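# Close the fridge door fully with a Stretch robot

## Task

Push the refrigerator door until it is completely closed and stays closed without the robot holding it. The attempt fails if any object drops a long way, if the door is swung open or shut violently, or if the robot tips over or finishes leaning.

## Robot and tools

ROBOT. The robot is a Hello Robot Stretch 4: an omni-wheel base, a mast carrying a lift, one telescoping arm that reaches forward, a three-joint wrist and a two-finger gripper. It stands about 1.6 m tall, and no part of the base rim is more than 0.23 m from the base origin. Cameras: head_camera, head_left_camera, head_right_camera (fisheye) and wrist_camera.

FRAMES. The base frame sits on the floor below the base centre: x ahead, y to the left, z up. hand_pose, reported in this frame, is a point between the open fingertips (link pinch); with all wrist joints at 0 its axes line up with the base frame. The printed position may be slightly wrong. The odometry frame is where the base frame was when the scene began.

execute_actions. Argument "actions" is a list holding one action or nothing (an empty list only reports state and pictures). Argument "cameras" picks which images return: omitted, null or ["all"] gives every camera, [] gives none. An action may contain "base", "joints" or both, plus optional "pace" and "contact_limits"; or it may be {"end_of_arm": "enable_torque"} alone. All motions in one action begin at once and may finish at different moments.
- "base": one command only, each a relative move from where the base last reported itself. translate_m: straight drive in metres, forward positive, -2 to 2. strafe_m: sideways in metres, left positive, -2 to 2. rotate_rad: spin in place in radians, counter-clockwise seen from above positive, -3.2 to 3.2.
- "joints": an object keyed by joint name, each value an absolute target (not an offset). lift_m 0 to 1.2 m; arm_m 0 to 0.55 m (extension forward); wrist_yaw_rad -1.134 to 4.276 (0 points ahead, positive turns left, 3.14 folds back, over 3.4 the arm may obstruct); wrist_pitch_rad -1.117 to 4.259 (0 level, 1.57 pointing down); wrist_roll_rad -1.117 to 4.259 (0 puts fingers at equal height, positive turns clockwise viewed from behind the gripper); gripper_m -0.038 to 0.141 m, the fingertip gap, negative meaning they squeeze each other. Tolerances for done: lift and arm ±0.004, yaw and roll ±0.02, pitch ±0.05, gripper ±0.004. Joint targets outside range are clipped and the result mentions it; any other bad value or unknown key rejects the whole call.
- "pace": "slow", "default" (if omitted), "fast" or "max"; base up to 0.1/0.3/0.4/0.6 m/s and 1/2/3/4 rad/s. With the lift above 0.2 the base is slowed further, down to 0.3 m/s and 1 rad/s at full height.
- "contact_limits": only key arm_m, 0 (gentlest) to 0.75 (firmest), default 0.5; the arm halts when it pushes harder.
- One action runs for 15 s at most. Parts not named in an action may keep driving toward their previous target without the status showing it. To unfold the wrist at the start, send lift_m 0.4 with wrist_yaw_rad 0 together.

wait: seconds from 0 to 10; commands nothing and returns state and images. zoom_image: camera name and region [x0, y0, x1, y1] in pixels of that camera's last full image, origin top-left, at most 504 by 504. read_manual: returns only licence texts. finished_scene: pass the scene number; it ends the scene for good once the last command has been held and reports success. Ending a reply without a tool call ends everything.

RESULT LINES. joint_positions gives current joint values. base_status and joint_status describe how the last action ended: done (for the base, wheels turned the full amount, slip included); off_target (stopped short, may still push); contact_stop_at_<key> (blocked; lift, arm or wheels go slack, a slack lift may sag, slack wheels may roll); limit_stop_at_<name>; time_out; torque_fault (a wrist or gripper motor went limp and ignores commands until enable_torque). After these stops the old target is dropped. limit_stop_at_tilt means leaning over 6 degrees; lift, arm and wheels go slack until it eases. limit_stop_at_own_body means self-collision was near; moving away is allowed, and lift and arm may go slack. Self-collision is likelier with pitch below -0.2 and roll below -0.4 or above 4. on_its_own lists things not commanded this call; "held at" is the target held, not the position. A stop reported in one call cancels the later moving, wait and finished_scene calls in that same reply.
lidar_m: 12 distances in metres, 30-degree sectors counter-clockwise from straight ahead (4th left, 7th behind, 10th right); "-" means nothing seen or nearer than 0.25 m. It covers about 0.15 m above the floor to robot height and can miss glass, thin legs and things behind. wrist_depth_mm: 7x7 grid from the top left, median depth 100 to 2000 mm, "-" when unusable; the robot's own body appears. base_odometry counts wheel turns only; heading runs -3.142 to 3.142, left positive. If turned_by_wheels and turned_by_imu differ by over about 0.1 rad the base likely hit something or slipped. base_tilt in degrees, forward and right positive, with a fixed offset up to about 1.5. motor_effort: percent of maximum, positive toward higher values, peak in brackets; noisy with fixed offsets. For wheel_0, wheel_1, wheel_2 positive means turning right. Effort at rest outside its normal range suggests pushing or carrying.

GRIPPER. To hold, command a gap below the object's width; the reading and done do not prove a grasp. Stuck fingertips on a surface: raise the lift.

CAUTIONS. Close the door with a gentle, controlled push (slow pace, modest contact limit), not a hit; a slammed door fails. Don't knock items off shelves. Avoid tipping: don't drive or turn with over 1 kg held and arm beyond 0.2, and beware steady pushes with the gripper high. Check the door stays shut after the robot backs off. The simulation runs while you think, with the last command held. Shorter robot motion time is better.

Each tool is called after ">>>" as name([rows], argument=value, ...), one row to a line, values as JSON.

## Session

>>> execute_actions(actions=[])

Scene clock: 0.00 s.
base_odometry: x=+0.000 y=+0.000 heading=+0.000 (m, m, rad; odometry frame)
turned_by_wheels: +0.000 (rad since the last result)
turned_by_imu: +0.000 (rad since the last result)
base_tilt: forward=+0.2 right=+0.2 (deg)
lidar_m: 0.73 0.80 0.83 0.80 2.72 4.04 1.55 1.45 1.18 1.12 0.98 0.74
base_status: not commanded
joint_positions: lift_m=+0.133 arm_m=+0.002 wrist_yaw_rad=+3.231 wrist_pitch_rad=-0.017 wrist_roll_rad=-0.005 gripper_m=+0.057
joint_status: not commanded
motor_effort: lift_m=+19 arm_m=-1 wrist_yaw_rad=-1 wrist_pitch_rad=-6 wrist_roll_rad=+1 gripper_m=-2 wheel_0=+0 wheel_1=+0 wheel_2=+1 (%)
hand_pose: x=-0.1223 y=+0.0614 z=+0.3163 quat_wxyz=(-0.045, +0.009, -0.002, +0.999) (m; base frame)
wrist_depth_mm: - - 136 - - - - / - - 135 - - - - / - 108 135 - - - - / - 123 139 - - - - / 189 1576 1983 - - - - / 209 1308 197 1281 201 1205 1160 / 211 842 842 111 831 788 820
pictures: head_camera, head_left_camera, head_right_camera, wrist_camera
Images, in order (width x height): head_camera 420x560, head_left_camera 420x672, head_right_camera 420x672, wrist_camera 616x392.

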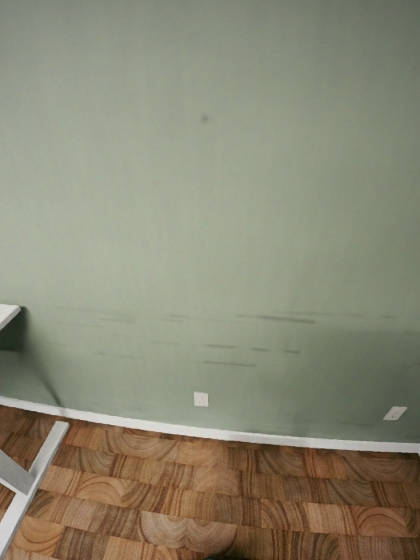

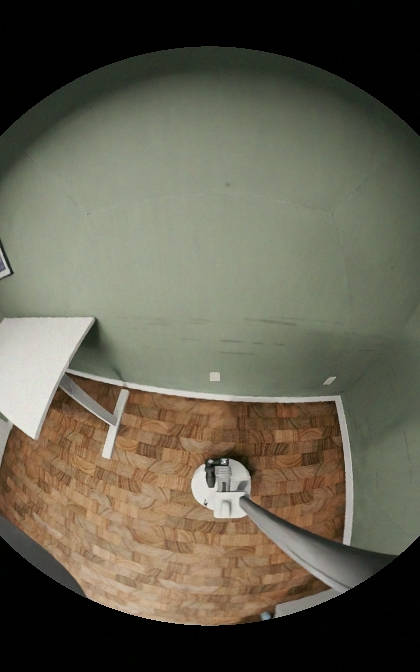

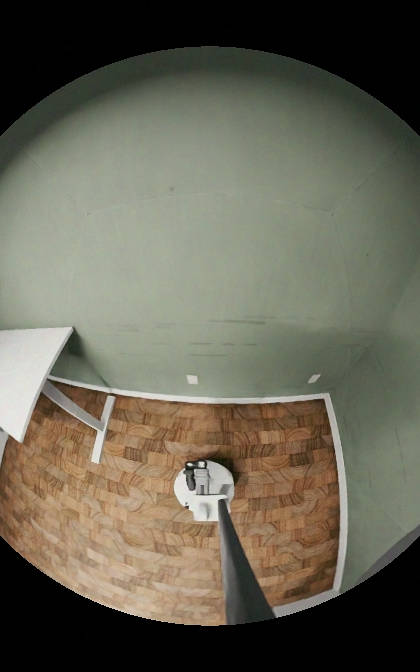

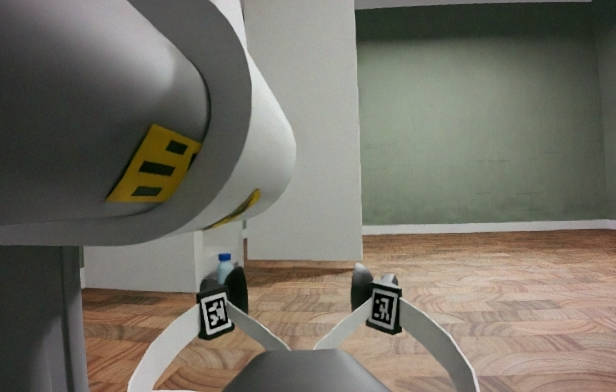

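>>> execute_actions([
  {"base": {"rotate_rad": -1.97}, "joints": {"lift_m": 0.35, "wrist_yaw_rad": 0.0, "gripper_m": 0.13}, "pace": "fast"},
])

Scene clock: 3.50 s.
base_odometry: x=+0.000 y=+0.000 heading=-1.970 (m, m, rad; odometry frame)
turned_by_wheels: -1.970 (rad since the last result)
turned_by_imu: -1.952 (rad since the last result)
base_tilt: forward=+0.1 right=+0.2 (deg)
lidar_m: 1.13 1.13 0.88 0.73 0.72 0.84 0.82 0.85 2.98 4.01 1.46 1.36
base_status: done
joint_positions: lift_m=+0.350 arm_m=+0.002 wrist_yaw_rad=+0.000 wrist_pitch_rad=-0.017 wrist_roll_rad=-0.005 gripper_m=+0.130
joint_status: all done
motor_effort: lift_m=+22(24) arm_m=-1(1) wrist_yaw_rad=-3(8) wrist_pitch_rad=-7(6) wrist_roll_rad=+0(2) gripper_m=+1(2) wheel_0=+1(14) wheel_1=+0(11) wheel_2=+0(5) (%)
hand_pose: x=+0.4613 y=-0.0873 z=+0.5329 quat_wxyz=(+1.000, -0.003, -0.009, +0.000) (m; base frame)
wrist_depth_mm: 820 878 946 1008 1098 1205 1229 / 820 878 931 1008 1098 1205 1255 / 831 878 946 1008 1098 1182 1229 / 820 878 946 1008 1098 1182 1255 / 831 878 946 1025 1078 1205 1281 / 820 218 931 1008 1060 1205 1255 / 820 854 917 111 1098 1160 1229
pictures: head_camera, head_left_camera, head_right_camera, wrist_camera
Images, in order (width x height): head_camera 420x560, head_left_camera 420x672, head_right_camera 420x672, wrist_camera 616x392.

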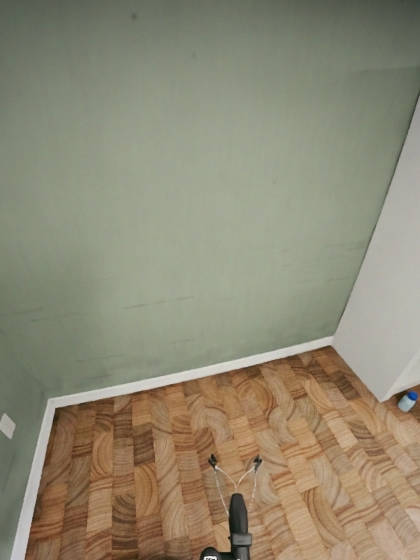

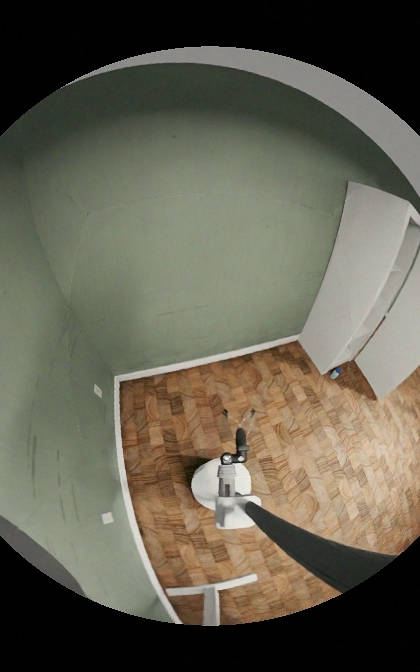

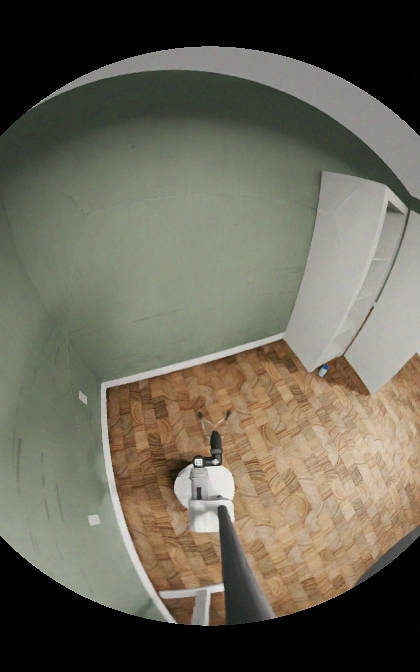

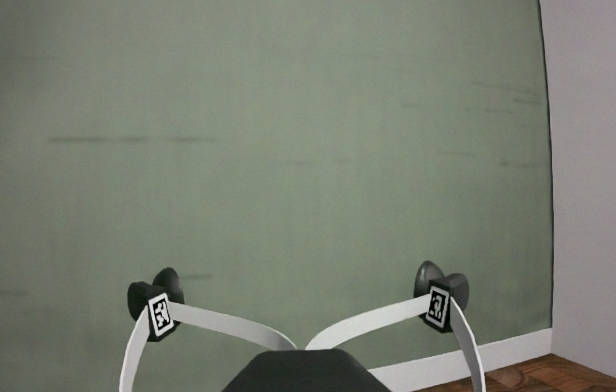

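>>> zoom_image(camera="head_right_camera", region=[260, 160, 420, 420])

>>> zoom_image(camera="head_camera", region=[300, 320, 420, 440])

Region (260, 160, 420, 420) of head_right_camera's 420x672 image, scaled by 1.938, with more detail than that image has; it fills the left 310 columns of this view, and the rest is white.

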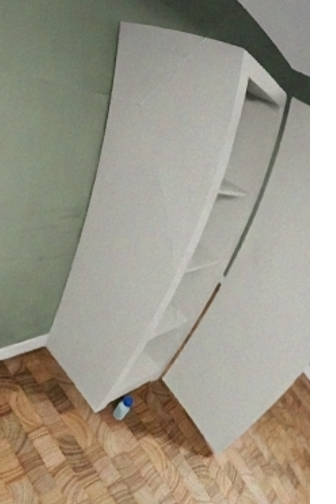

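Region (300, 320, 420, 440) of head_camera's 420x560 image, scaled by 4.200, with more detail than that image has.

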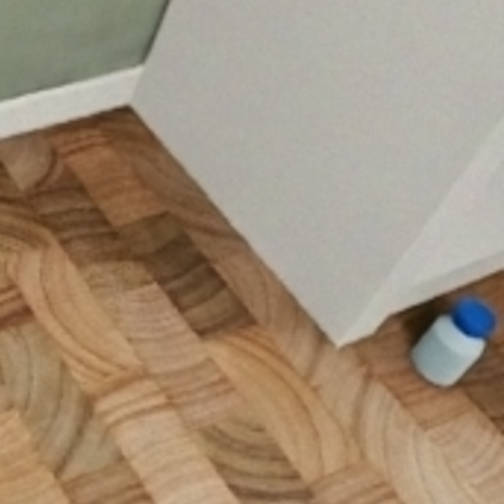

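>>> execute_actions([
  {"base": {"strafe_m": -1.185}, "joints": {"lift_m": 0.072, "arm_m": 0.25, "wrist_pitch_rad": 0.7}, "pace": "max"},
])

Scene clock: 7.60 s.
base_odometry: x=-1.092 y=+0.460 heading=-1.970 (m, m, rad; odometry frame)
turned_by_wheels: +0.000 (rad since the last result)
turned_by_imu: +0.001 (rad since the last result)
base_tilt: forward=+0.2 right=+0.4 (deg)
lidar_m: 0.89 1.45 1.69 1.86 1.21 1.24 2.25 2.23 2.55 2.87 0.82 0.92
base_status: done
joint_positions: lift_m=+0.072 arm_m=+0.249 wrist_yaw_rad=+0.000 wrist_pitch_rad=+0.702 wrist_roll_rad=-0.005 gripper_m=+0.130
joint_status: all done
motor_effort: lift_m=+16(20) arm_m=+5(6) wrist_yaw_rad=-3(3) wrist_pitch_rad=-4(5) wrist_roll_rad=+1(1) gripper_m=+1(2) wheel_0=-1(10) wheel_1=+1(13) wheel_2=+1(2) (%)
hand_pose: x=+0.6404 y=-0.0874 z=+0.0641 quat_wxyz=(+0.939, -0.003, +0.344, +0.001) (m; base frame)
wrist_depth_mm: 768 750 462 421 530 574 621 / 585 580 512 439 574 580 591 / 462 455 455 455 455 459 462 / 379 377 379 379 382 379 379 / 322 324 325 325 327 327 324 / 279 218 283 285 270 274 281 / 252 248 254 111 256 249 -
pictures: head_camera, head_left_camera, head_right_camera, wrist_camera
Images, in order (width x height): head_camera 420x560, head_left_camera 420x672, head_right_camera 420x672, wrist_camera 616x392.

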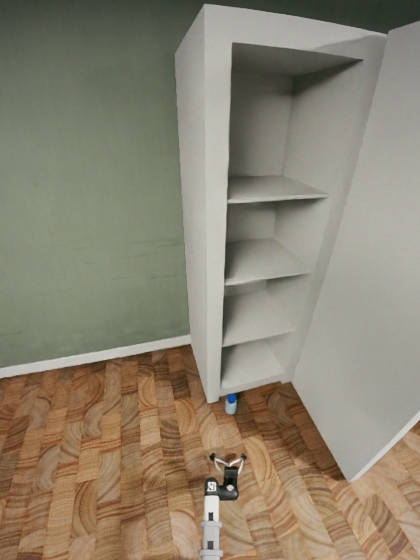

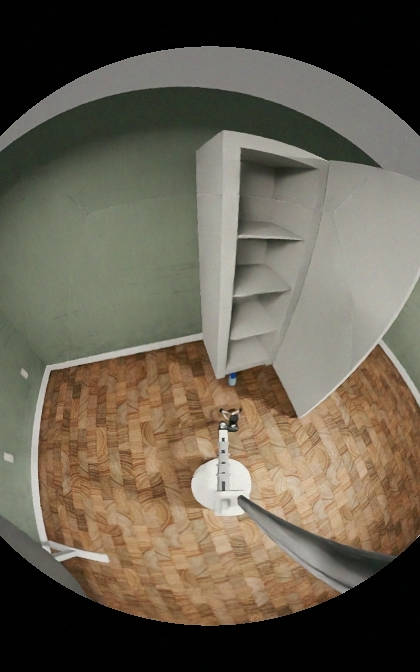

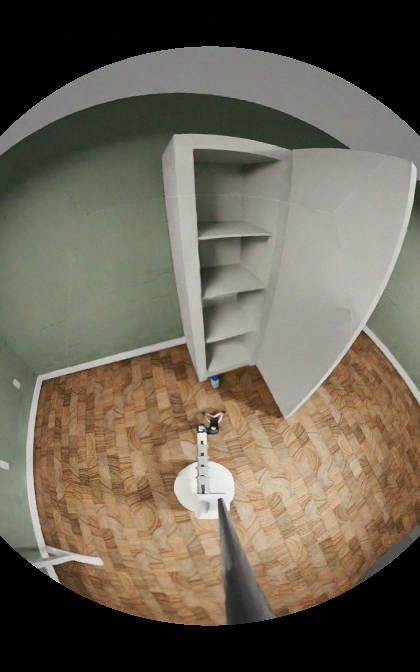

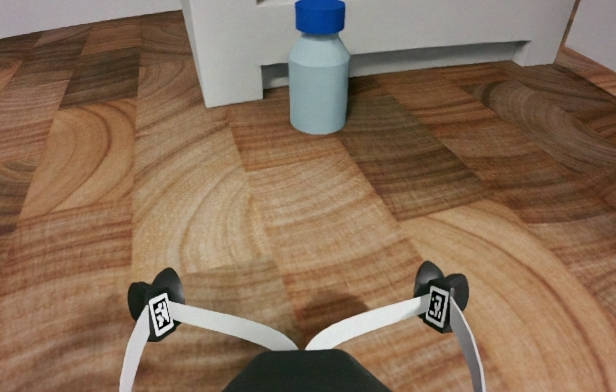

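>>> execute_actions([
  {"base": {"strafe_m": -0.023}, "joints": {"arm_m": 0.53, "lift_m": 0.07}, "pace": "fast"},
], cameras=["wrist_camera"])

Scene clock: 9.37 s.
base_odometry: x=-1.113 y=+0.469 heading=-1.970 (m, m, rad; odometry frame)
turned_by_wheels: +0.000 (rad since the last result)
turned_by_imu: +0.000 (rad since the last result)
base_tilt: forward=+0.2 right=+0.2 (deg)
lidar_m: 0.93 1.46 1.70 1.88 1.21 1.27 2.25 2.24 2.53 2.85 0.81 0.89
base_status: done
joint_positions: lift_m=+0.070 arm_m=+0.529 wrist_yaw_rad=+0.000 wrist_pitch_rad=+0.702 wrist_roll_rad=-0.005 gripper_m=+0.130
joint_status: all done
motor_effort: lift_m=+15(16) arm_m=+5(5) wrist_yaw_rad=-2(0) wrist_pitch_rad=-5(6) wrist_roll_rad=-1(0) gripper_m=+1(1) wheel_0=-2(15) wheel_1=+1(4) wheel_2=+0(1) (%)
hand_pose: x=+0.9204 y=-0.0874 z=+0.0623 quat_wxyz=(+0.939, -0.003, +0.344, +0.001) (m; base frame)
wrist_depth_mm: 184 196 364 364 366 366 375 / 198 212 277 274 286 303 322 / 230 233 251 190 303 338 421 / 375 258 277 172 362 375 377 / 319 296 306 195 324 322 319 / 276 218 267 213 267 272 277 / 248 245 250 111 254 247 -
pictures: wrist_camera
Images, in order (width x height): wrist_camera 616x392.

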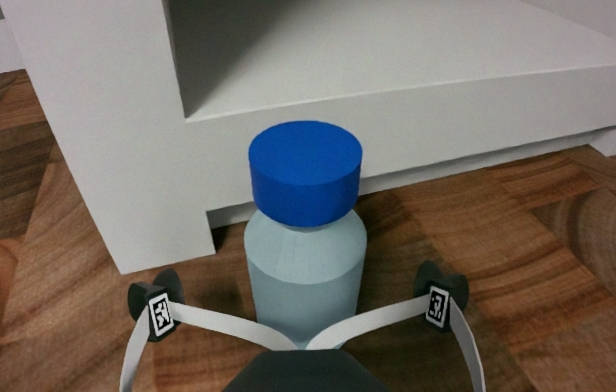

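>>> execute_actions([
  {"joints": {"gripper_m": 0.03, "arm_m": 0.538}, "pace": "fast"},
], cameras=["head_camera", "wrist_camera"])

Scene clock: 11.37 s.
base_odometry: x=-1.113 y=+0.469 heading=-1.970 (m, m, rad; odometry frame)
turned_by_wheels: +0.000 (rad since the last result)
turned_by_imu: -0.001 (rad since the last result)
base_tilt: forward=+0.1 right=+0.3 (deg)
lidar_m: 0.91 1.48 1.70 1.88 1.21 1.26 2.24 2.22 2.56 2.86 0.81 0.89
base_status: not commanded
joint_positions: lift_m=+0.070 arm_m=+0.537 wrist_yaw_rad=+0.000 wrist_pitch_rad=+0.706 wrist_roll_rad=-0.005 gripper_m=+0.030
joint_status: all done
motor_effort: lift_m=+16(16) arm_m=+5(5) wrist_yaw_rad=-1(1) wrist_pitch_rad=-16(17) wrist_roll_rad=+2(1) gripper_m=-20(20) wheel_0=-2(2) wheel_1=+1(1) wheel_2=+0(0) (%)
hand_pose: x=+0.9276 y=-0.0874 z=+0.0613 quat_wxyz=(+0.938, -0.003, +0.346, +0.001) (m; base frame)
wrist_depth_mm: 178 189 351 347 353 353 359 / 191 206 267 266 277 294 312 / 216 226 241 178 294 327 413 / 355 250 266 159 359 370 370 / 314 286 298 180 317 317 315 / 272 276 195 191 193 276 273 / 245 237 244 111 246 239 -
pictures: head_camera, wrist_camera
Images, in order (width x height): head_camera 420x560, wrist_camera 616x392.

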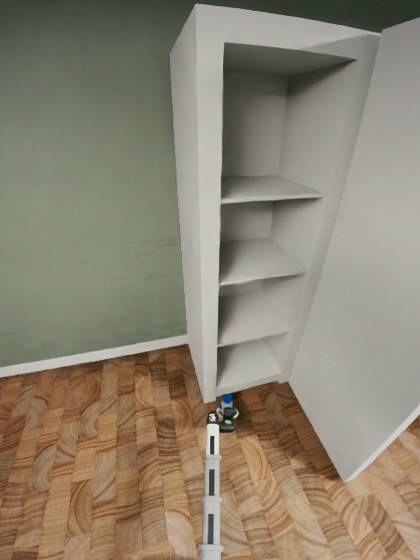

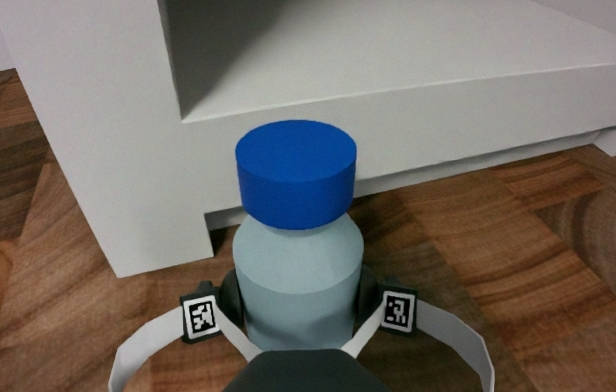

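>>> execute_actions([
  {"joints": {"arm_m": 0.11, "lift_m": 0.085}, "pace": "max"},
], cameras=["head_camera", "wrist_camera"])

Scene clock: 15.23 s.
base_odometry: x=-1.113 y=+0.469 heading=-1.970 (m, m, rad; odometry frame)
turned_by_wheels: +0.000 (rad since the last result)
turned_by_imu: -0.001 (rad since the last result)
base_tilt: forward=+0.1 right=+0.3 (deg)
lidar_m: 0.95 1.46 1.66 1.86 1.22 1.28 2.23 2.25 2.56 2.85 0.82 0.89
base_status: not commanded
joint_positions: lift_m=+0.085 arm_m=+0.111 wrist_yaw_rad=+0.000 wrist_pitch_rad=+0.707 wrist_roll_rad=-0.005 gripper_m=+0.030
joint_status: all done
motor_effort: lift_m=+23(24) arm_m=-5(6) wrist_yaw_rad=+0(2) wrist_pitch_rad=-18(19) wrist_roll_rad=+2(0) gripper_m=-19(21) wheel_0=-1(2) wheel_1=+1(1) wheel_2=+1(1) (%)
hand_pose: x=+0.5011 y=-0.0875 z=+0.0756 quat_wxyz=(+0.938, -0.002, +0.346, +0.001) (m; base frame)
wrist_depth_mm: 788 768 609 647 707 741 647 / 603 597 585 585 597 603 621 / 477 473 469 177 469 477 477 / 394 394 382 158 397 397 397 / 336 336 329 180 340 338 338 / 291 293 196 191 194 296 293 / 263 254 260 111 263 255 264
pictures: head_camera, wrist_camera
Images, in order (width x height): head_camera 420x560, wrist_camera 616x392.

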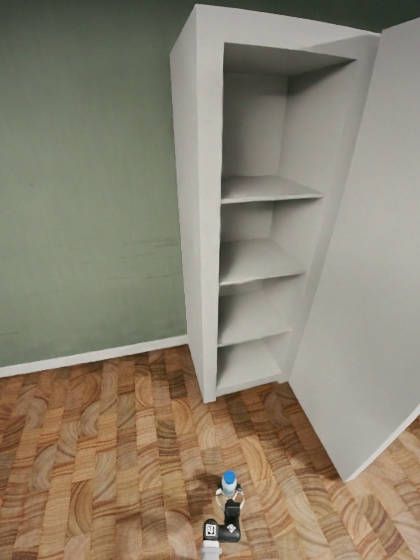

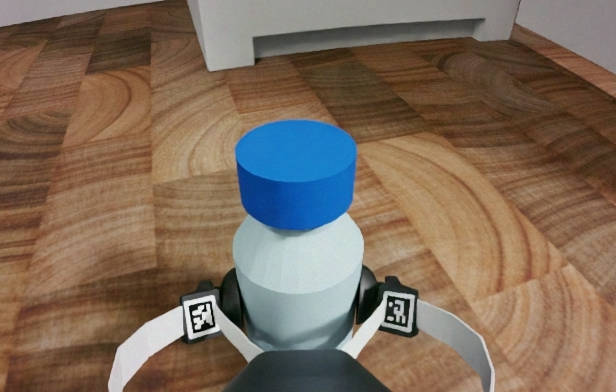

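>>> execute_actions([
  {"joints": {"lift_m": 0.07, "gripper_m": 0.09}, "pace": "fast"},
], cameras=["wrist_camera"])

>>> execute_actions([
  {"joints": {"lift_m": 0.19}, "pace": "max"},
], cameras=["head_camera", "head_right_camera", "wrist_camera"])

Scene clock: 16.87 s.
base_odometry: x=-1.113 y=+0.469 heading=-1.970 (m, m, rad; odometry frame)
turned_by_wheels: +0.000 (rad since the last result)
turned_by_imu: +0.000 (rad since the last result)
base_tilt: forward=+0.0 right=+0.4 (deg)
lidar_m: 0.54 1.46 1.66 1.87 1.21 1.27 2.26 2.23 2.52 2.84 0.80 0.89
base_status: not commanded
joint_positions: lift_m=+0.070 arm_m=+0.111 wrist_yaw_rad=+0.000 wrist_pitch_rad=+0.702 wrist_roll_rad=-0.005 gripper_m=+0.090
joint_status: all done
motor_effort: lift_m=+17(21) arm_m=-5(5) wrist_yaw_rad=+0(2) wrist_pitch_rad=-7(19) wrist_roll_rad=+1(1) gripper_m=-1(21) wheel_0=-2(2) wheel_1=+1(1) wheel_2=+0(0) (%)
hand_pose: x=+0.5019 y=-0.0875 z=+0.0620 quat_wxyz=(+0.939, -0.002, +0.344, +0.001) (m; base frame)
wrist_depth_mm: 759 759 609 661 683 732 707 / 580 574 569 569 569 580 585 / 459 455 452 193 452 455 462 / 377 377 364 166 379 379 379 / 319 322 314 189 324 322 322 / 278 278 206 198 198 281 279 / 250 246 253 111 255 247 -
pictures: wrist_camera
Images, in order (width x height): wrist_camera 616x392.

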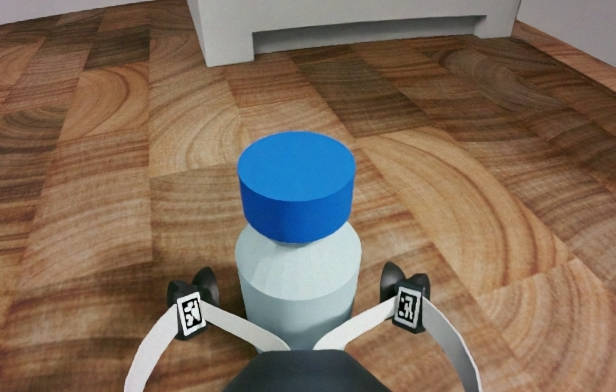

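Scene clock: 17.83 s.
base_odometry: x=-1.113 y=+0.469 heading=-1.970 (m, m, rad; odometry frame)
turned_by_wheels: +0.000 (rad since the last result)
turned_by_imu: +0.000 (rad since the last result)
base_tilt: forward=+0.2 right=+0.3 (deg)
lidar_m: 0.54 1.46 1.70 1.88 1.20 1.27 2.25 2.25 2.55 2.84 0.82 0.88
base_status: not commanded
joint_positions: lift_m=+0.190 arm_m=+0.111 wrist_yaw_rad=+0.000 wrist_pitch_rad=+0.702 wrist_roll_rad=-0.005 gripper_m=+0.090
joint_status: all done
motor_effort: lift_m=+21(25) arm_m=-5(5) wrist_yaw_rad=-1(1) wrist_pitch_rad=-5(6) wrist_roll_rad=-2(0) gripper_m=-1(2) wheel_0=-2(2) wheel_1=+1(1) wheel_2=+0(0) (%)
hand_pose: x=+0.5020 y=-0.0874 z=+0.1818 quat_wxyz=(+0.939, -0.003, +0.344, +0.001) (m; base frame)
wrist_depth_mm: 960 1025 609 723 741 750 627 / 866 854 676 691 768 788 654 / 683 676 676 668 668 683 691 / 559 559 559 559 559 559 564 / 473 473 477 480 480 473 480 / 413 413 214 257 198 415 415 / 373 366 370 111 377 366 373
pictures: head_camera, head_right_camera, wrist_camera
Images, in order (width x height): head_camera 420x560, head_right_camera 420x672, wrist_camera 616x392.

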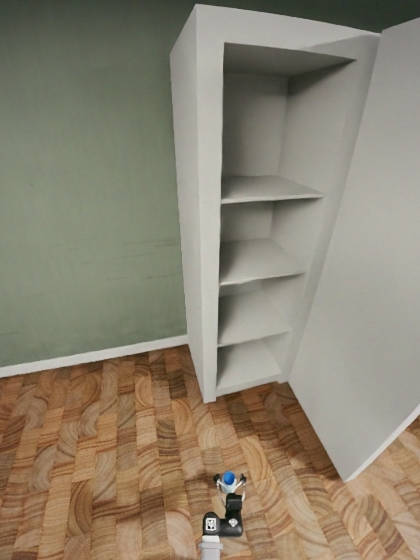

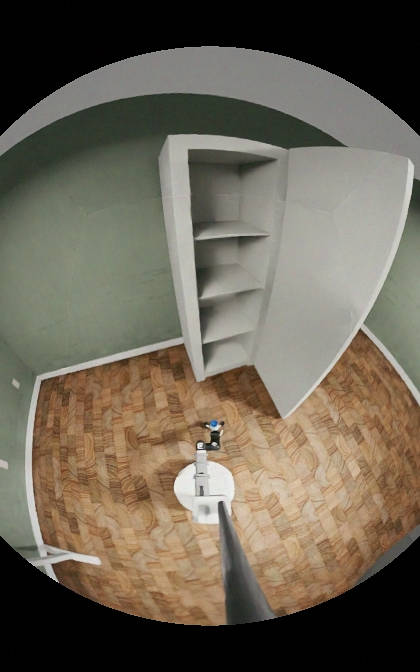

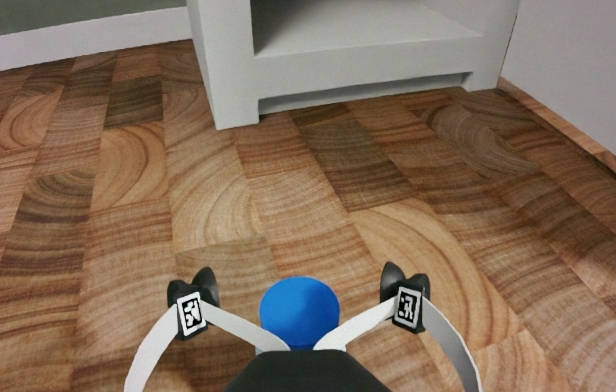

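>>> execute_actions([
  {"base": {"strafe_m": -0.91}, "joints": {"lift_m": 0.35, "arm_m": 0.0, "wrist_yaw_rad": 0.7, "wrist_pitch_rad": 0.7, "gripper_m": 0.0}, "pace": "max"},
])

Scene clock: 21.97 s.
base_odometry: x=-1.952 y=+0.823 heading=-1.970 (m, m, rad; odometry frame)
turned_by_wheels: +0.000 (rad since the last result)
turned_by_imu: +0.000 (rad since the last result)
base_tilt: forward=+0.1 right=+0.4 (deg)
lidar_m: 0.55 0.50 0.92 2.74 2.00 2.22 1.97 1.96 2.30 1.96 1.96 2.07
base_status: done
joint_positions: lift_m=+0.350 arm_m=+0.003 wrist_yaw_rad=+0.700 wrist_pitch_rad=+0.702 wrist_roll_rad=-0.005 gripper_m=+0.000
joint_status: all done
joint sent to its limit — the command would take arm_m past its lower limit, so that joint was sent only as far as its limit.
motor_effort: lift_m=+20(24) arm_m=-5(7) wrist_yaw_rad=-1(5) wrist_pitch_rad=-5(6) wrist_roll_rad=+1(2) gripper_m=-5(4) wheel_0=-1(13) wheel_1=+1(15) wheel_2=+1(2) (%)
hand_pose: x=+0.3983 y=+0.0750 z=+0.3418 quat_wxyz=(+0.882, -0.120, +0.322, +0.323) (m; base frame)
wrist_depth_mm: 1618 1576 1098 293 539 1281 1229 / 1281 1229 1138 324 647 1229 1255 / 946 960 976 359 842 976 976 / 798 809 809 410 778 809 798 / 683 683 683 462 691 683 676 / 591 597 574 204 603 591 597 / 535 525 517 111 517 525 539
pictures: head_camera, head_left_camera, head_right_camera, wrist_camera
Images, in order (width x height): head_camera 420x560, head_left_camera 420x672, head_right_camera 420x672, wrist_camera 616x392.

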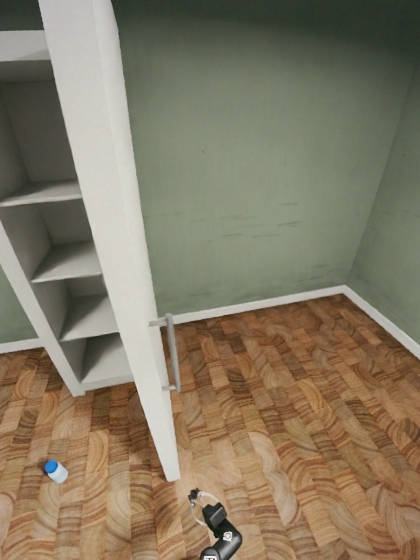

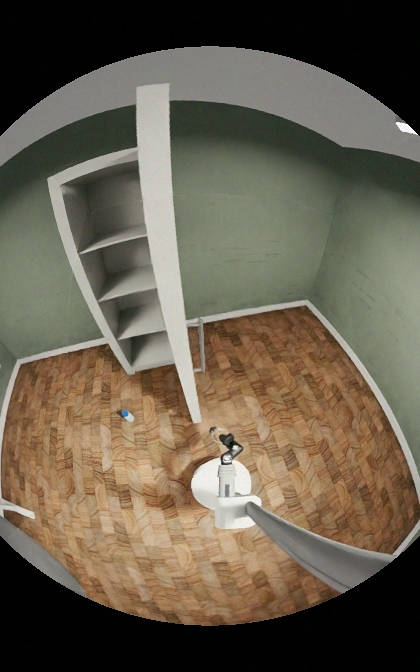

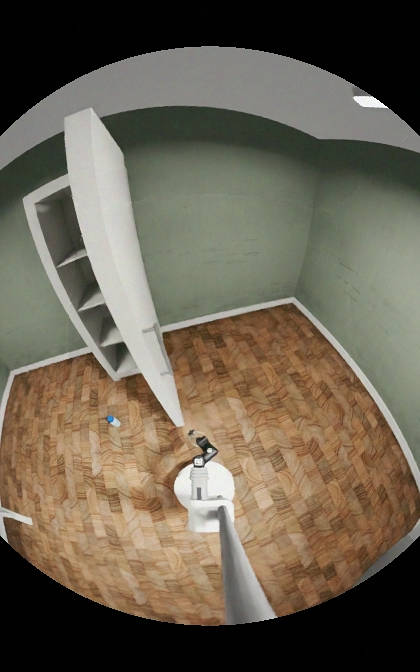

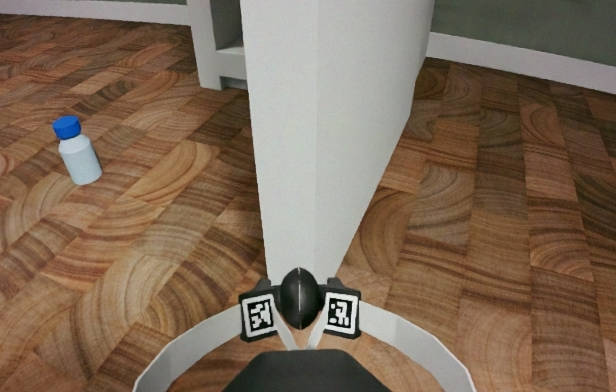

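>>> execute_actions([
  {"joints": {"arm_m": 0.19, "wrist_yaw_rad": 0.55, "wrist_pitch_rad": 0.0}, "pace": "max"},
])

Scene clock: 23.63 s.
base_odometry: x=-1.952 y=+0.823 heading=-1.970 (m, m, rad; odometry frame)
turned_by_wheels: +0.000 (rad since the last result)
turned_by_imu: +0.000 (rad since the last result)
base_tilt: forward=+0.1 right=+0.3 (deg)
lidar_m: 0.54 0.51 0.92 2.76 1.97 2.22 1.99 1.97 2.30 1.96 1.96 2.05
base_status: not commanded
joint_positions: lift_m=+0.350 arm_m=+0.189 wrist_yaw_rad=+0.550 wrist_pitch_rad=+0.003 wrist_roll_rad=-0.005 gripper_m=+0.000
joint_status: all done
motor_effort: lift_m=+21(20) arm_m=+5(6) wrist_yaw_rad=-1(5) wrist_pitch_rad=-7(12) wrist_roll_rad=+0(1) gripper_m=-6(5) wheel_0=-1(1) wheel_1=+1(0) wheel_2=+1(1) (%)
hand_pose: x=+0.6516 y=+0.0763 z=+0.5273 quat_wxyz=(+0.962, -0.003, +0.001, +0.272) (m; base frame)
wrist_depth_mm: 195 248 370 699 1281 1229 1160 / 191 250 373 691 1281 1205 1182 / 192 252 373 683 1308 1229 1182 / 192 251 368 676 1308 1229 1182 / 191 249 366 668 1308 1229 1182 / 189 246 300 204 1255 1255 1182 / 190 230 327 111 1138 1182 1160
pictures: head_camera, head_left_camera, head_right_camera, wrist_camera
Images, in order (width x height): head_camera 420x560, head_left_camera 420x672, head_right_camera 420x672, wrist_camera 616x392.

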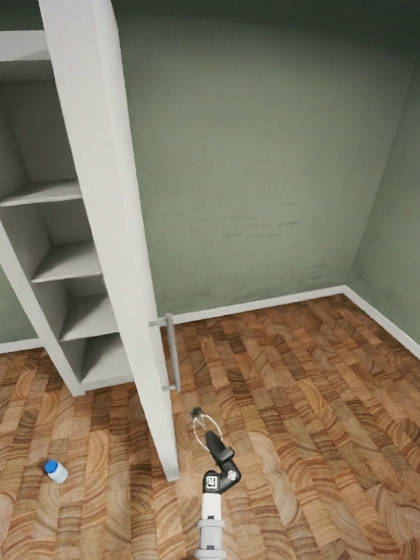

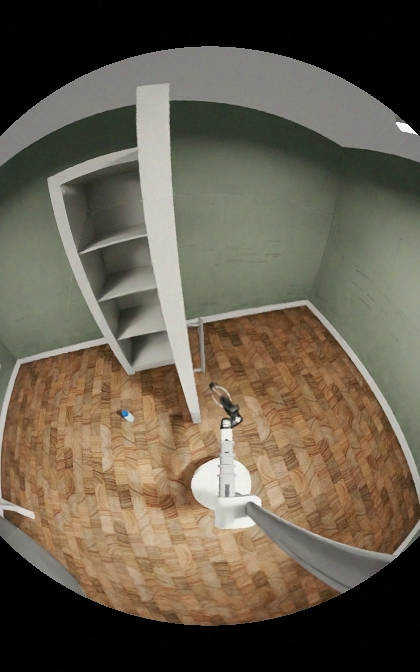

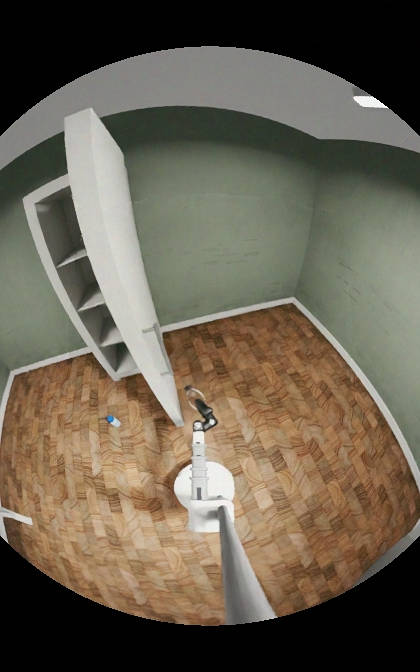

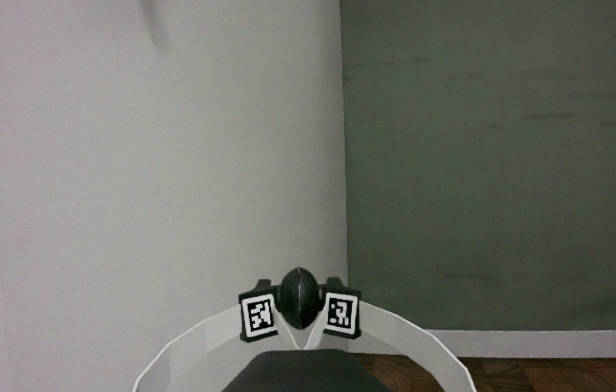

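>>> execute_actions([
  {"base": {"strafe_m": 0.45}, "joints": {"wrist_yaw_rad": 0.77}, "pace": "default"},
], cameras=["head_camera", "wrist_camera"])

Scene clock: 27.43 s.
base_odometry: x=-1.537 y=+0.648 heading=-1.970 (m, m, rad; odometry frame)
turned_by_wheels: +0.000 (rad since the last result)
turned_by_imu: -0.003 (rad since the last result)
base_tilt: forward=+0.1 right=+0.3 (deg)
lidar_m: 0.88 0.58 1.81 2.32 1.57 1.78 2.12 2.11 2.45 2.39 2.38 1.91
base_status: done
joint_positions: lift_m=+0.350 arm_m=+0.189 wrist_yaw_rad=+0.770 wrist_pitch_rad=+0.003 wrist_roll_rad=-0.005 gripper_m=+0.000
joint_status: all done
motor_effort: lift_m=+20(21) arm_m=+5(5) wrist_yaw_rad=-1(31) wrist_pitch_rad=-7(8) wrist_roll_rad=+1(1) gripper_m=-5(5) wheel_0=+2(18) wheel_1=+0(8) wheel_2=+1(4) (%)
hand_pose: x=+0.6280 y=+0.1380 z=+0.5273 quat_wxyz=(+0.927, -0.003, +0.000, +0.376) (m; base frame)
wrist_depth_mm: - 1661 517 492 469 449 436 / - 1756 517 492 473 449 436 / - 1708 525 496 473 452 433 / - 1756 521 496 473 455 439 / - 1708 1499 500 477 455 439 / 1863 1708 517 204 469 455 442 / 1308 1255 521 111 480 452 442
pictures: head_camera, wrist_camera
Images, in order (width x height): head_camera 420x560, wrist_camera 616x392.

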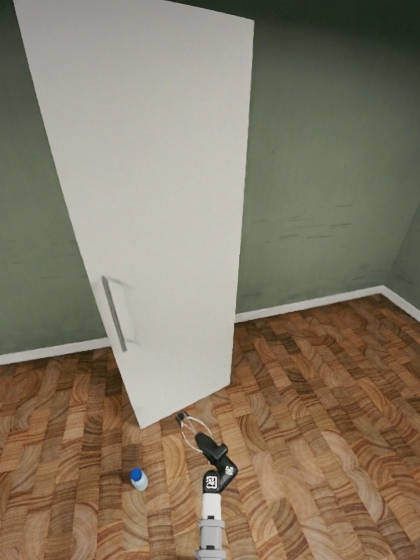

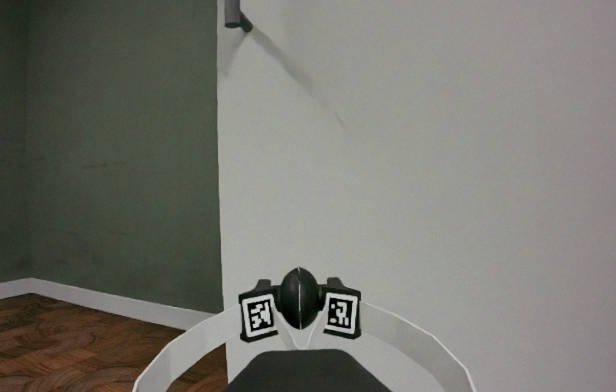

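>>> execute_actions(actions=[], cameras=[])

Scene clock: 27.47 s.
base_odometry: x=-1.537 y=+0.648 heading=-1.970 (m, m, rad; odometry frame)
turned_by_wheels: +0.000 (rad since the last result)
turned_by_imu: +0.000 (rad since the last result)
base_tilt: forward=+0.1 right=+0.3 (deg)
lidar_m: 0.90 0.59 1.82 2.31 1.56 1.77 2.13 2.11 2.43 2.39 2.39 1.91
base_status: done
joint_positions: lift_m=+0.350 arm_m=+0.189 wrist_yaw_rad=+0.770 wrist_pitch_rad=+0.003 wrist_roll_rad=-0.005 gripper_m=+0.000
joint_status: all done
motor_effort: lift_m=+21(21) arm_m=+5(5) wrist_yaw_rad=-2(31) wrist_pitch_rad=-7(8) wrist_roll_rad=-1(1) gripper_m=-6(5) wheel_0=+2(18) wheel_1=+0(8) wheel_2=+0(4) (%)
hand_pose: x=+0.6280 y=+0.1380 z=+0.5273 quat_wxyz=(+0.927, -0.003, +0.000, +0.376) (m; base frame)
wrist_depth_mm: - 1661 1464 504 477 455 439 / - 1708 1464 508 477 459 442 / - 1708 1464 508 480 459 439 / - 1708 1499 508 484 462 442 / - 1756 1499 508 484 462 442 / 1863 1708 530 205 477 462 442 / 1308 1229 530 111 480 459 445
pictures: none
No camera images: the call's "cameras" was empty. Leave "cameras" out to get every camera's image.

>>> execute_actions(actions=[], cameras=[])

Scene clock: 27.50 s.
base_odometry: x=-1.537 y=+0.648 heading=-1.970 (m, m, rad; odometry frame)
turned_by_wheels: +0.000 (rad since the last result)
turned_by_imu: +0.000 (rad since the last result)
base_tilt: forward=-0.1 right=+0.3 (deg)
lidar_m: 0.90 0.59 1.83 2.33 1.57 1.78 2.13 2.13 2.43 2.40 2.38 1.91
base_status: done
joint_positions: lift_m=+0.350 arm_m=+0.189 wrist_yaw_rad=+0.770 wrist_pitch_rad=+0.003 wrist_roll_rad=-0.005 gripper_m=+0.000
joint_status: all done
motor_effort: lift_m=+21(21) arm_m=+5(5) wrist_yaw_rad=-2(31) wrist_pitch_rad=-8(8) wrist_roll_rad=+1(1) gripper_m=-5(5) wheel_0=+2(18) wheel_1=+0(8) wheel_2=+0(4) (%)
hand_pose: x=+0.6280 y=+0.1380 z=+0.5273 quat_wxyz=(+0.927, -0.003, +0.000, +0.376) (m; base frame)
wrist_depth_mm: - 1708 1464 517 484 462 439 / - 1708 1464 517 488 462 445 / - 1756 1464 517 492 462 439 / - 1708 1499 521 492 462 445 / - 1708 1464 521 492 466 445 / 1808 1661 539 204 480 469 449 / 1308 1255 549 111 492 462 449
pictures: none
No camera images: the call's "cameras" was empty. Leave "cameras" out to get every camera's image.

>>> wait(seconds=1.5)

Scene clock: 29.07 s.
base_odometry: x=-1.537 y=+0.648 heading=-1.970 (m, m, rad; odometry frame)
turned_by_wheels: +0.000 (rad since the last result)
turned_by_imu: +0.000 (rad since the last result)
base_tilt: forward=+0.1 right=+0.3 (deg)
lidar_m: 0.97 0.58 1.82 2.32 1.56 1.76 2.13 2.09 2.43 2.41 2.40 1.92
base_status: done
joint_positions: lift_m=+0.350 arm_m=+0.189 wrist_yaw_rad=+0.770 wrist_pitch_rad=+0.003 wrist_roll_rad=-0.005 gripper_m=+0.000
joint_status: all done
motor_effort: lift_m=+20(21) arm_m=+5(5) wrist_yaw_rad=-1(31) wrist_pitch_rad=-8(8) wrist_roll_rad=-1(1) gripper_m=-3(5) wheel_0=+2(18) wheel_1=+0(8) wheel_2=+1(4) (%)
hand_pose: x=+0.6280 y=+0.1380 z=+0.5273 quat_wxyz=(+0.927, -0.003, +0.000, +0.376) (m; base frame)
wrist_depth_mm: - 1708 1499 621 564 508 473 / - 1708 1499 621 564 512 473 / - 1708 1499 634 569 512 473 / - 1708 1499 634 569 517 477 / - 1708 1499 634 569 521 480 / 1863 1756 1464 204 549 517 477 / 1308 1229 1160 111 569 512 484
wait: 1.50 s; at rest by 0.20 s
pictures: head_camera, head_left_camera, head_right_camera, wrist_camera
Images, in order (width x height): head_camera 420x560, head_left_camera 420x672, head_right_camera 420x672, wrist_camera 616x392.

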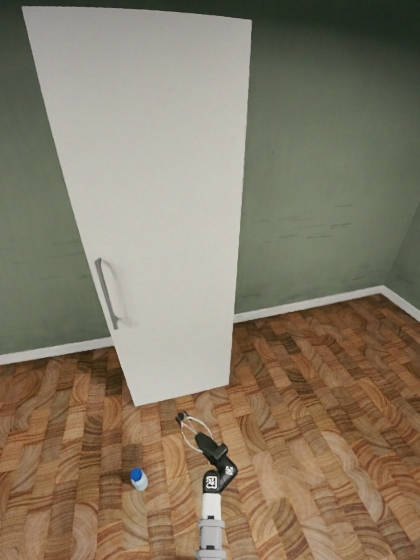

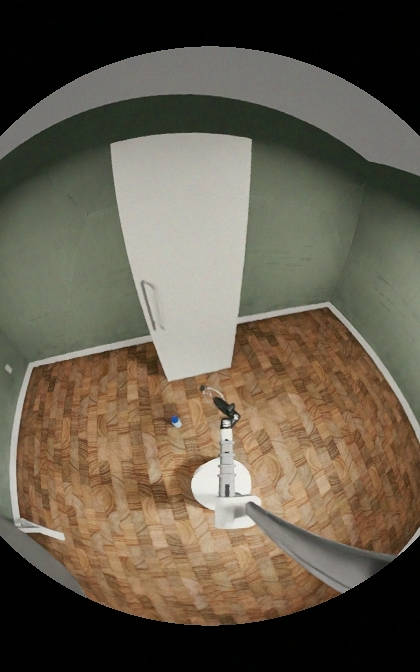

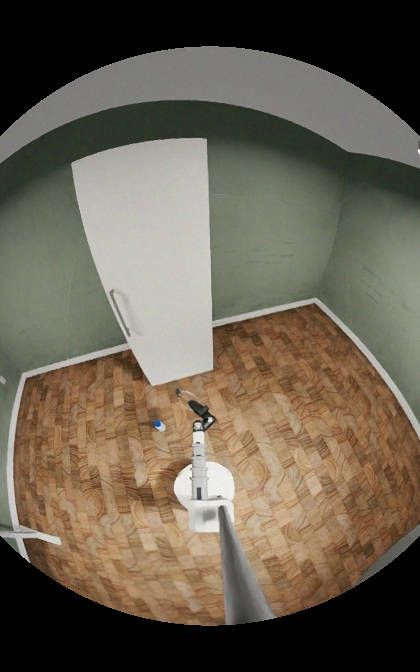

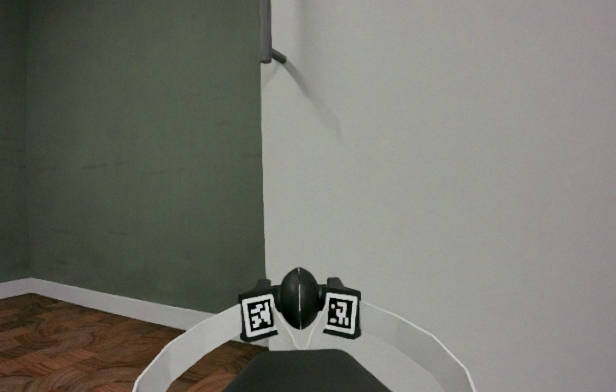

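>>> execute_actions(actions=[], cameras=["head_camera", "head_left_camera"])

>>> zoom_image(camera="head_camera", region=[60, 300, 300, 440])

Scene clock: 29.27 s.
base_odometry: x=-1.537 y=+0.648 heading=-1.970 (m, m, rad; odometry frame)
turned_by_wheels: +0.000 (rad since the last result)
turned_by_imu: +0.000 (rad since the last result)
base_tilt: forward=+0.1 right=+0.3 (deg)
lidar_m: 0.98 0.58 1.84 2.32 1.55 1.76 2.13 2.10 2.44 2.39 2.38 1.91
base_status: done
joint_positions: lift_m=+0.350 arm_m=+0.189 wrist_yaw_rad=+0.770 wrist_pitch_rad=+0.003 wrist_roll_rad=-0.005 gripper_m=+0.000
joint_status: all done
motor_effort: lift_m=+20(21) arm_m=+5(5) wrist_yaw_rad=-1(31) wrist_pitch_rad=-6(8) wrist_roll_rad=+0(1) gripper_m=-5(5) wheel_0=+2(18) wheel_1=+0(8) wheel_2=+1(4) (%)
hand_pose: x=+0.6280 y=+0.1380 z=+0.5273 quat_wxyz=(+0.927, -0.003, +0.000, +0.376) (m; base frame)
wrist_depth_mm: - 1708 1464 615 564 508 473 / - 1708 1464 634 564 512 473 / - 1756 1499 634 569 517 477 / - 1708 1464 634 569 517 480 / - 1756 1499 634 574 517 477 / 1863 1708 1397 204 549 521 480 / 1308 1255 1182 111 569 512 480
pictures: head_camera, head_left_camera
Images, in order (width x height): head_camera 420x560, head_left_camera 420x672.

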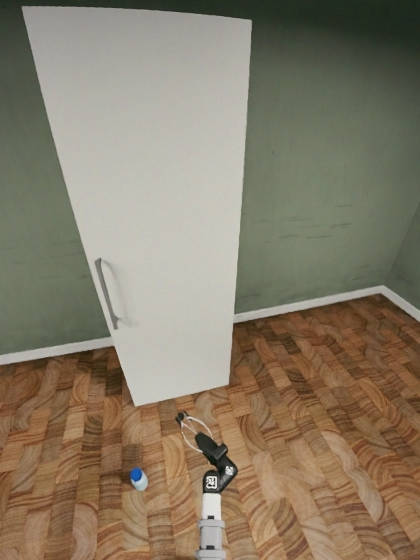

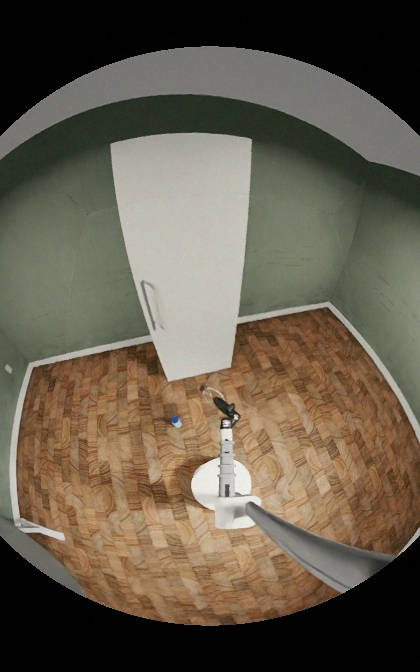

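Region (60, 300, 300, 440) of head_camera's 420x560 image, scaled by 2.100, with more detail than that image has; it fills the top 294 rows of this view, and the rest is white.

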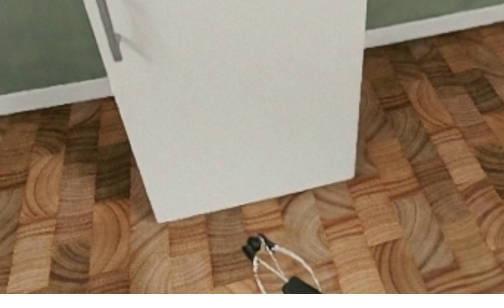

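>>> finished_scene(scene=2)

The scene is finished: the task was done.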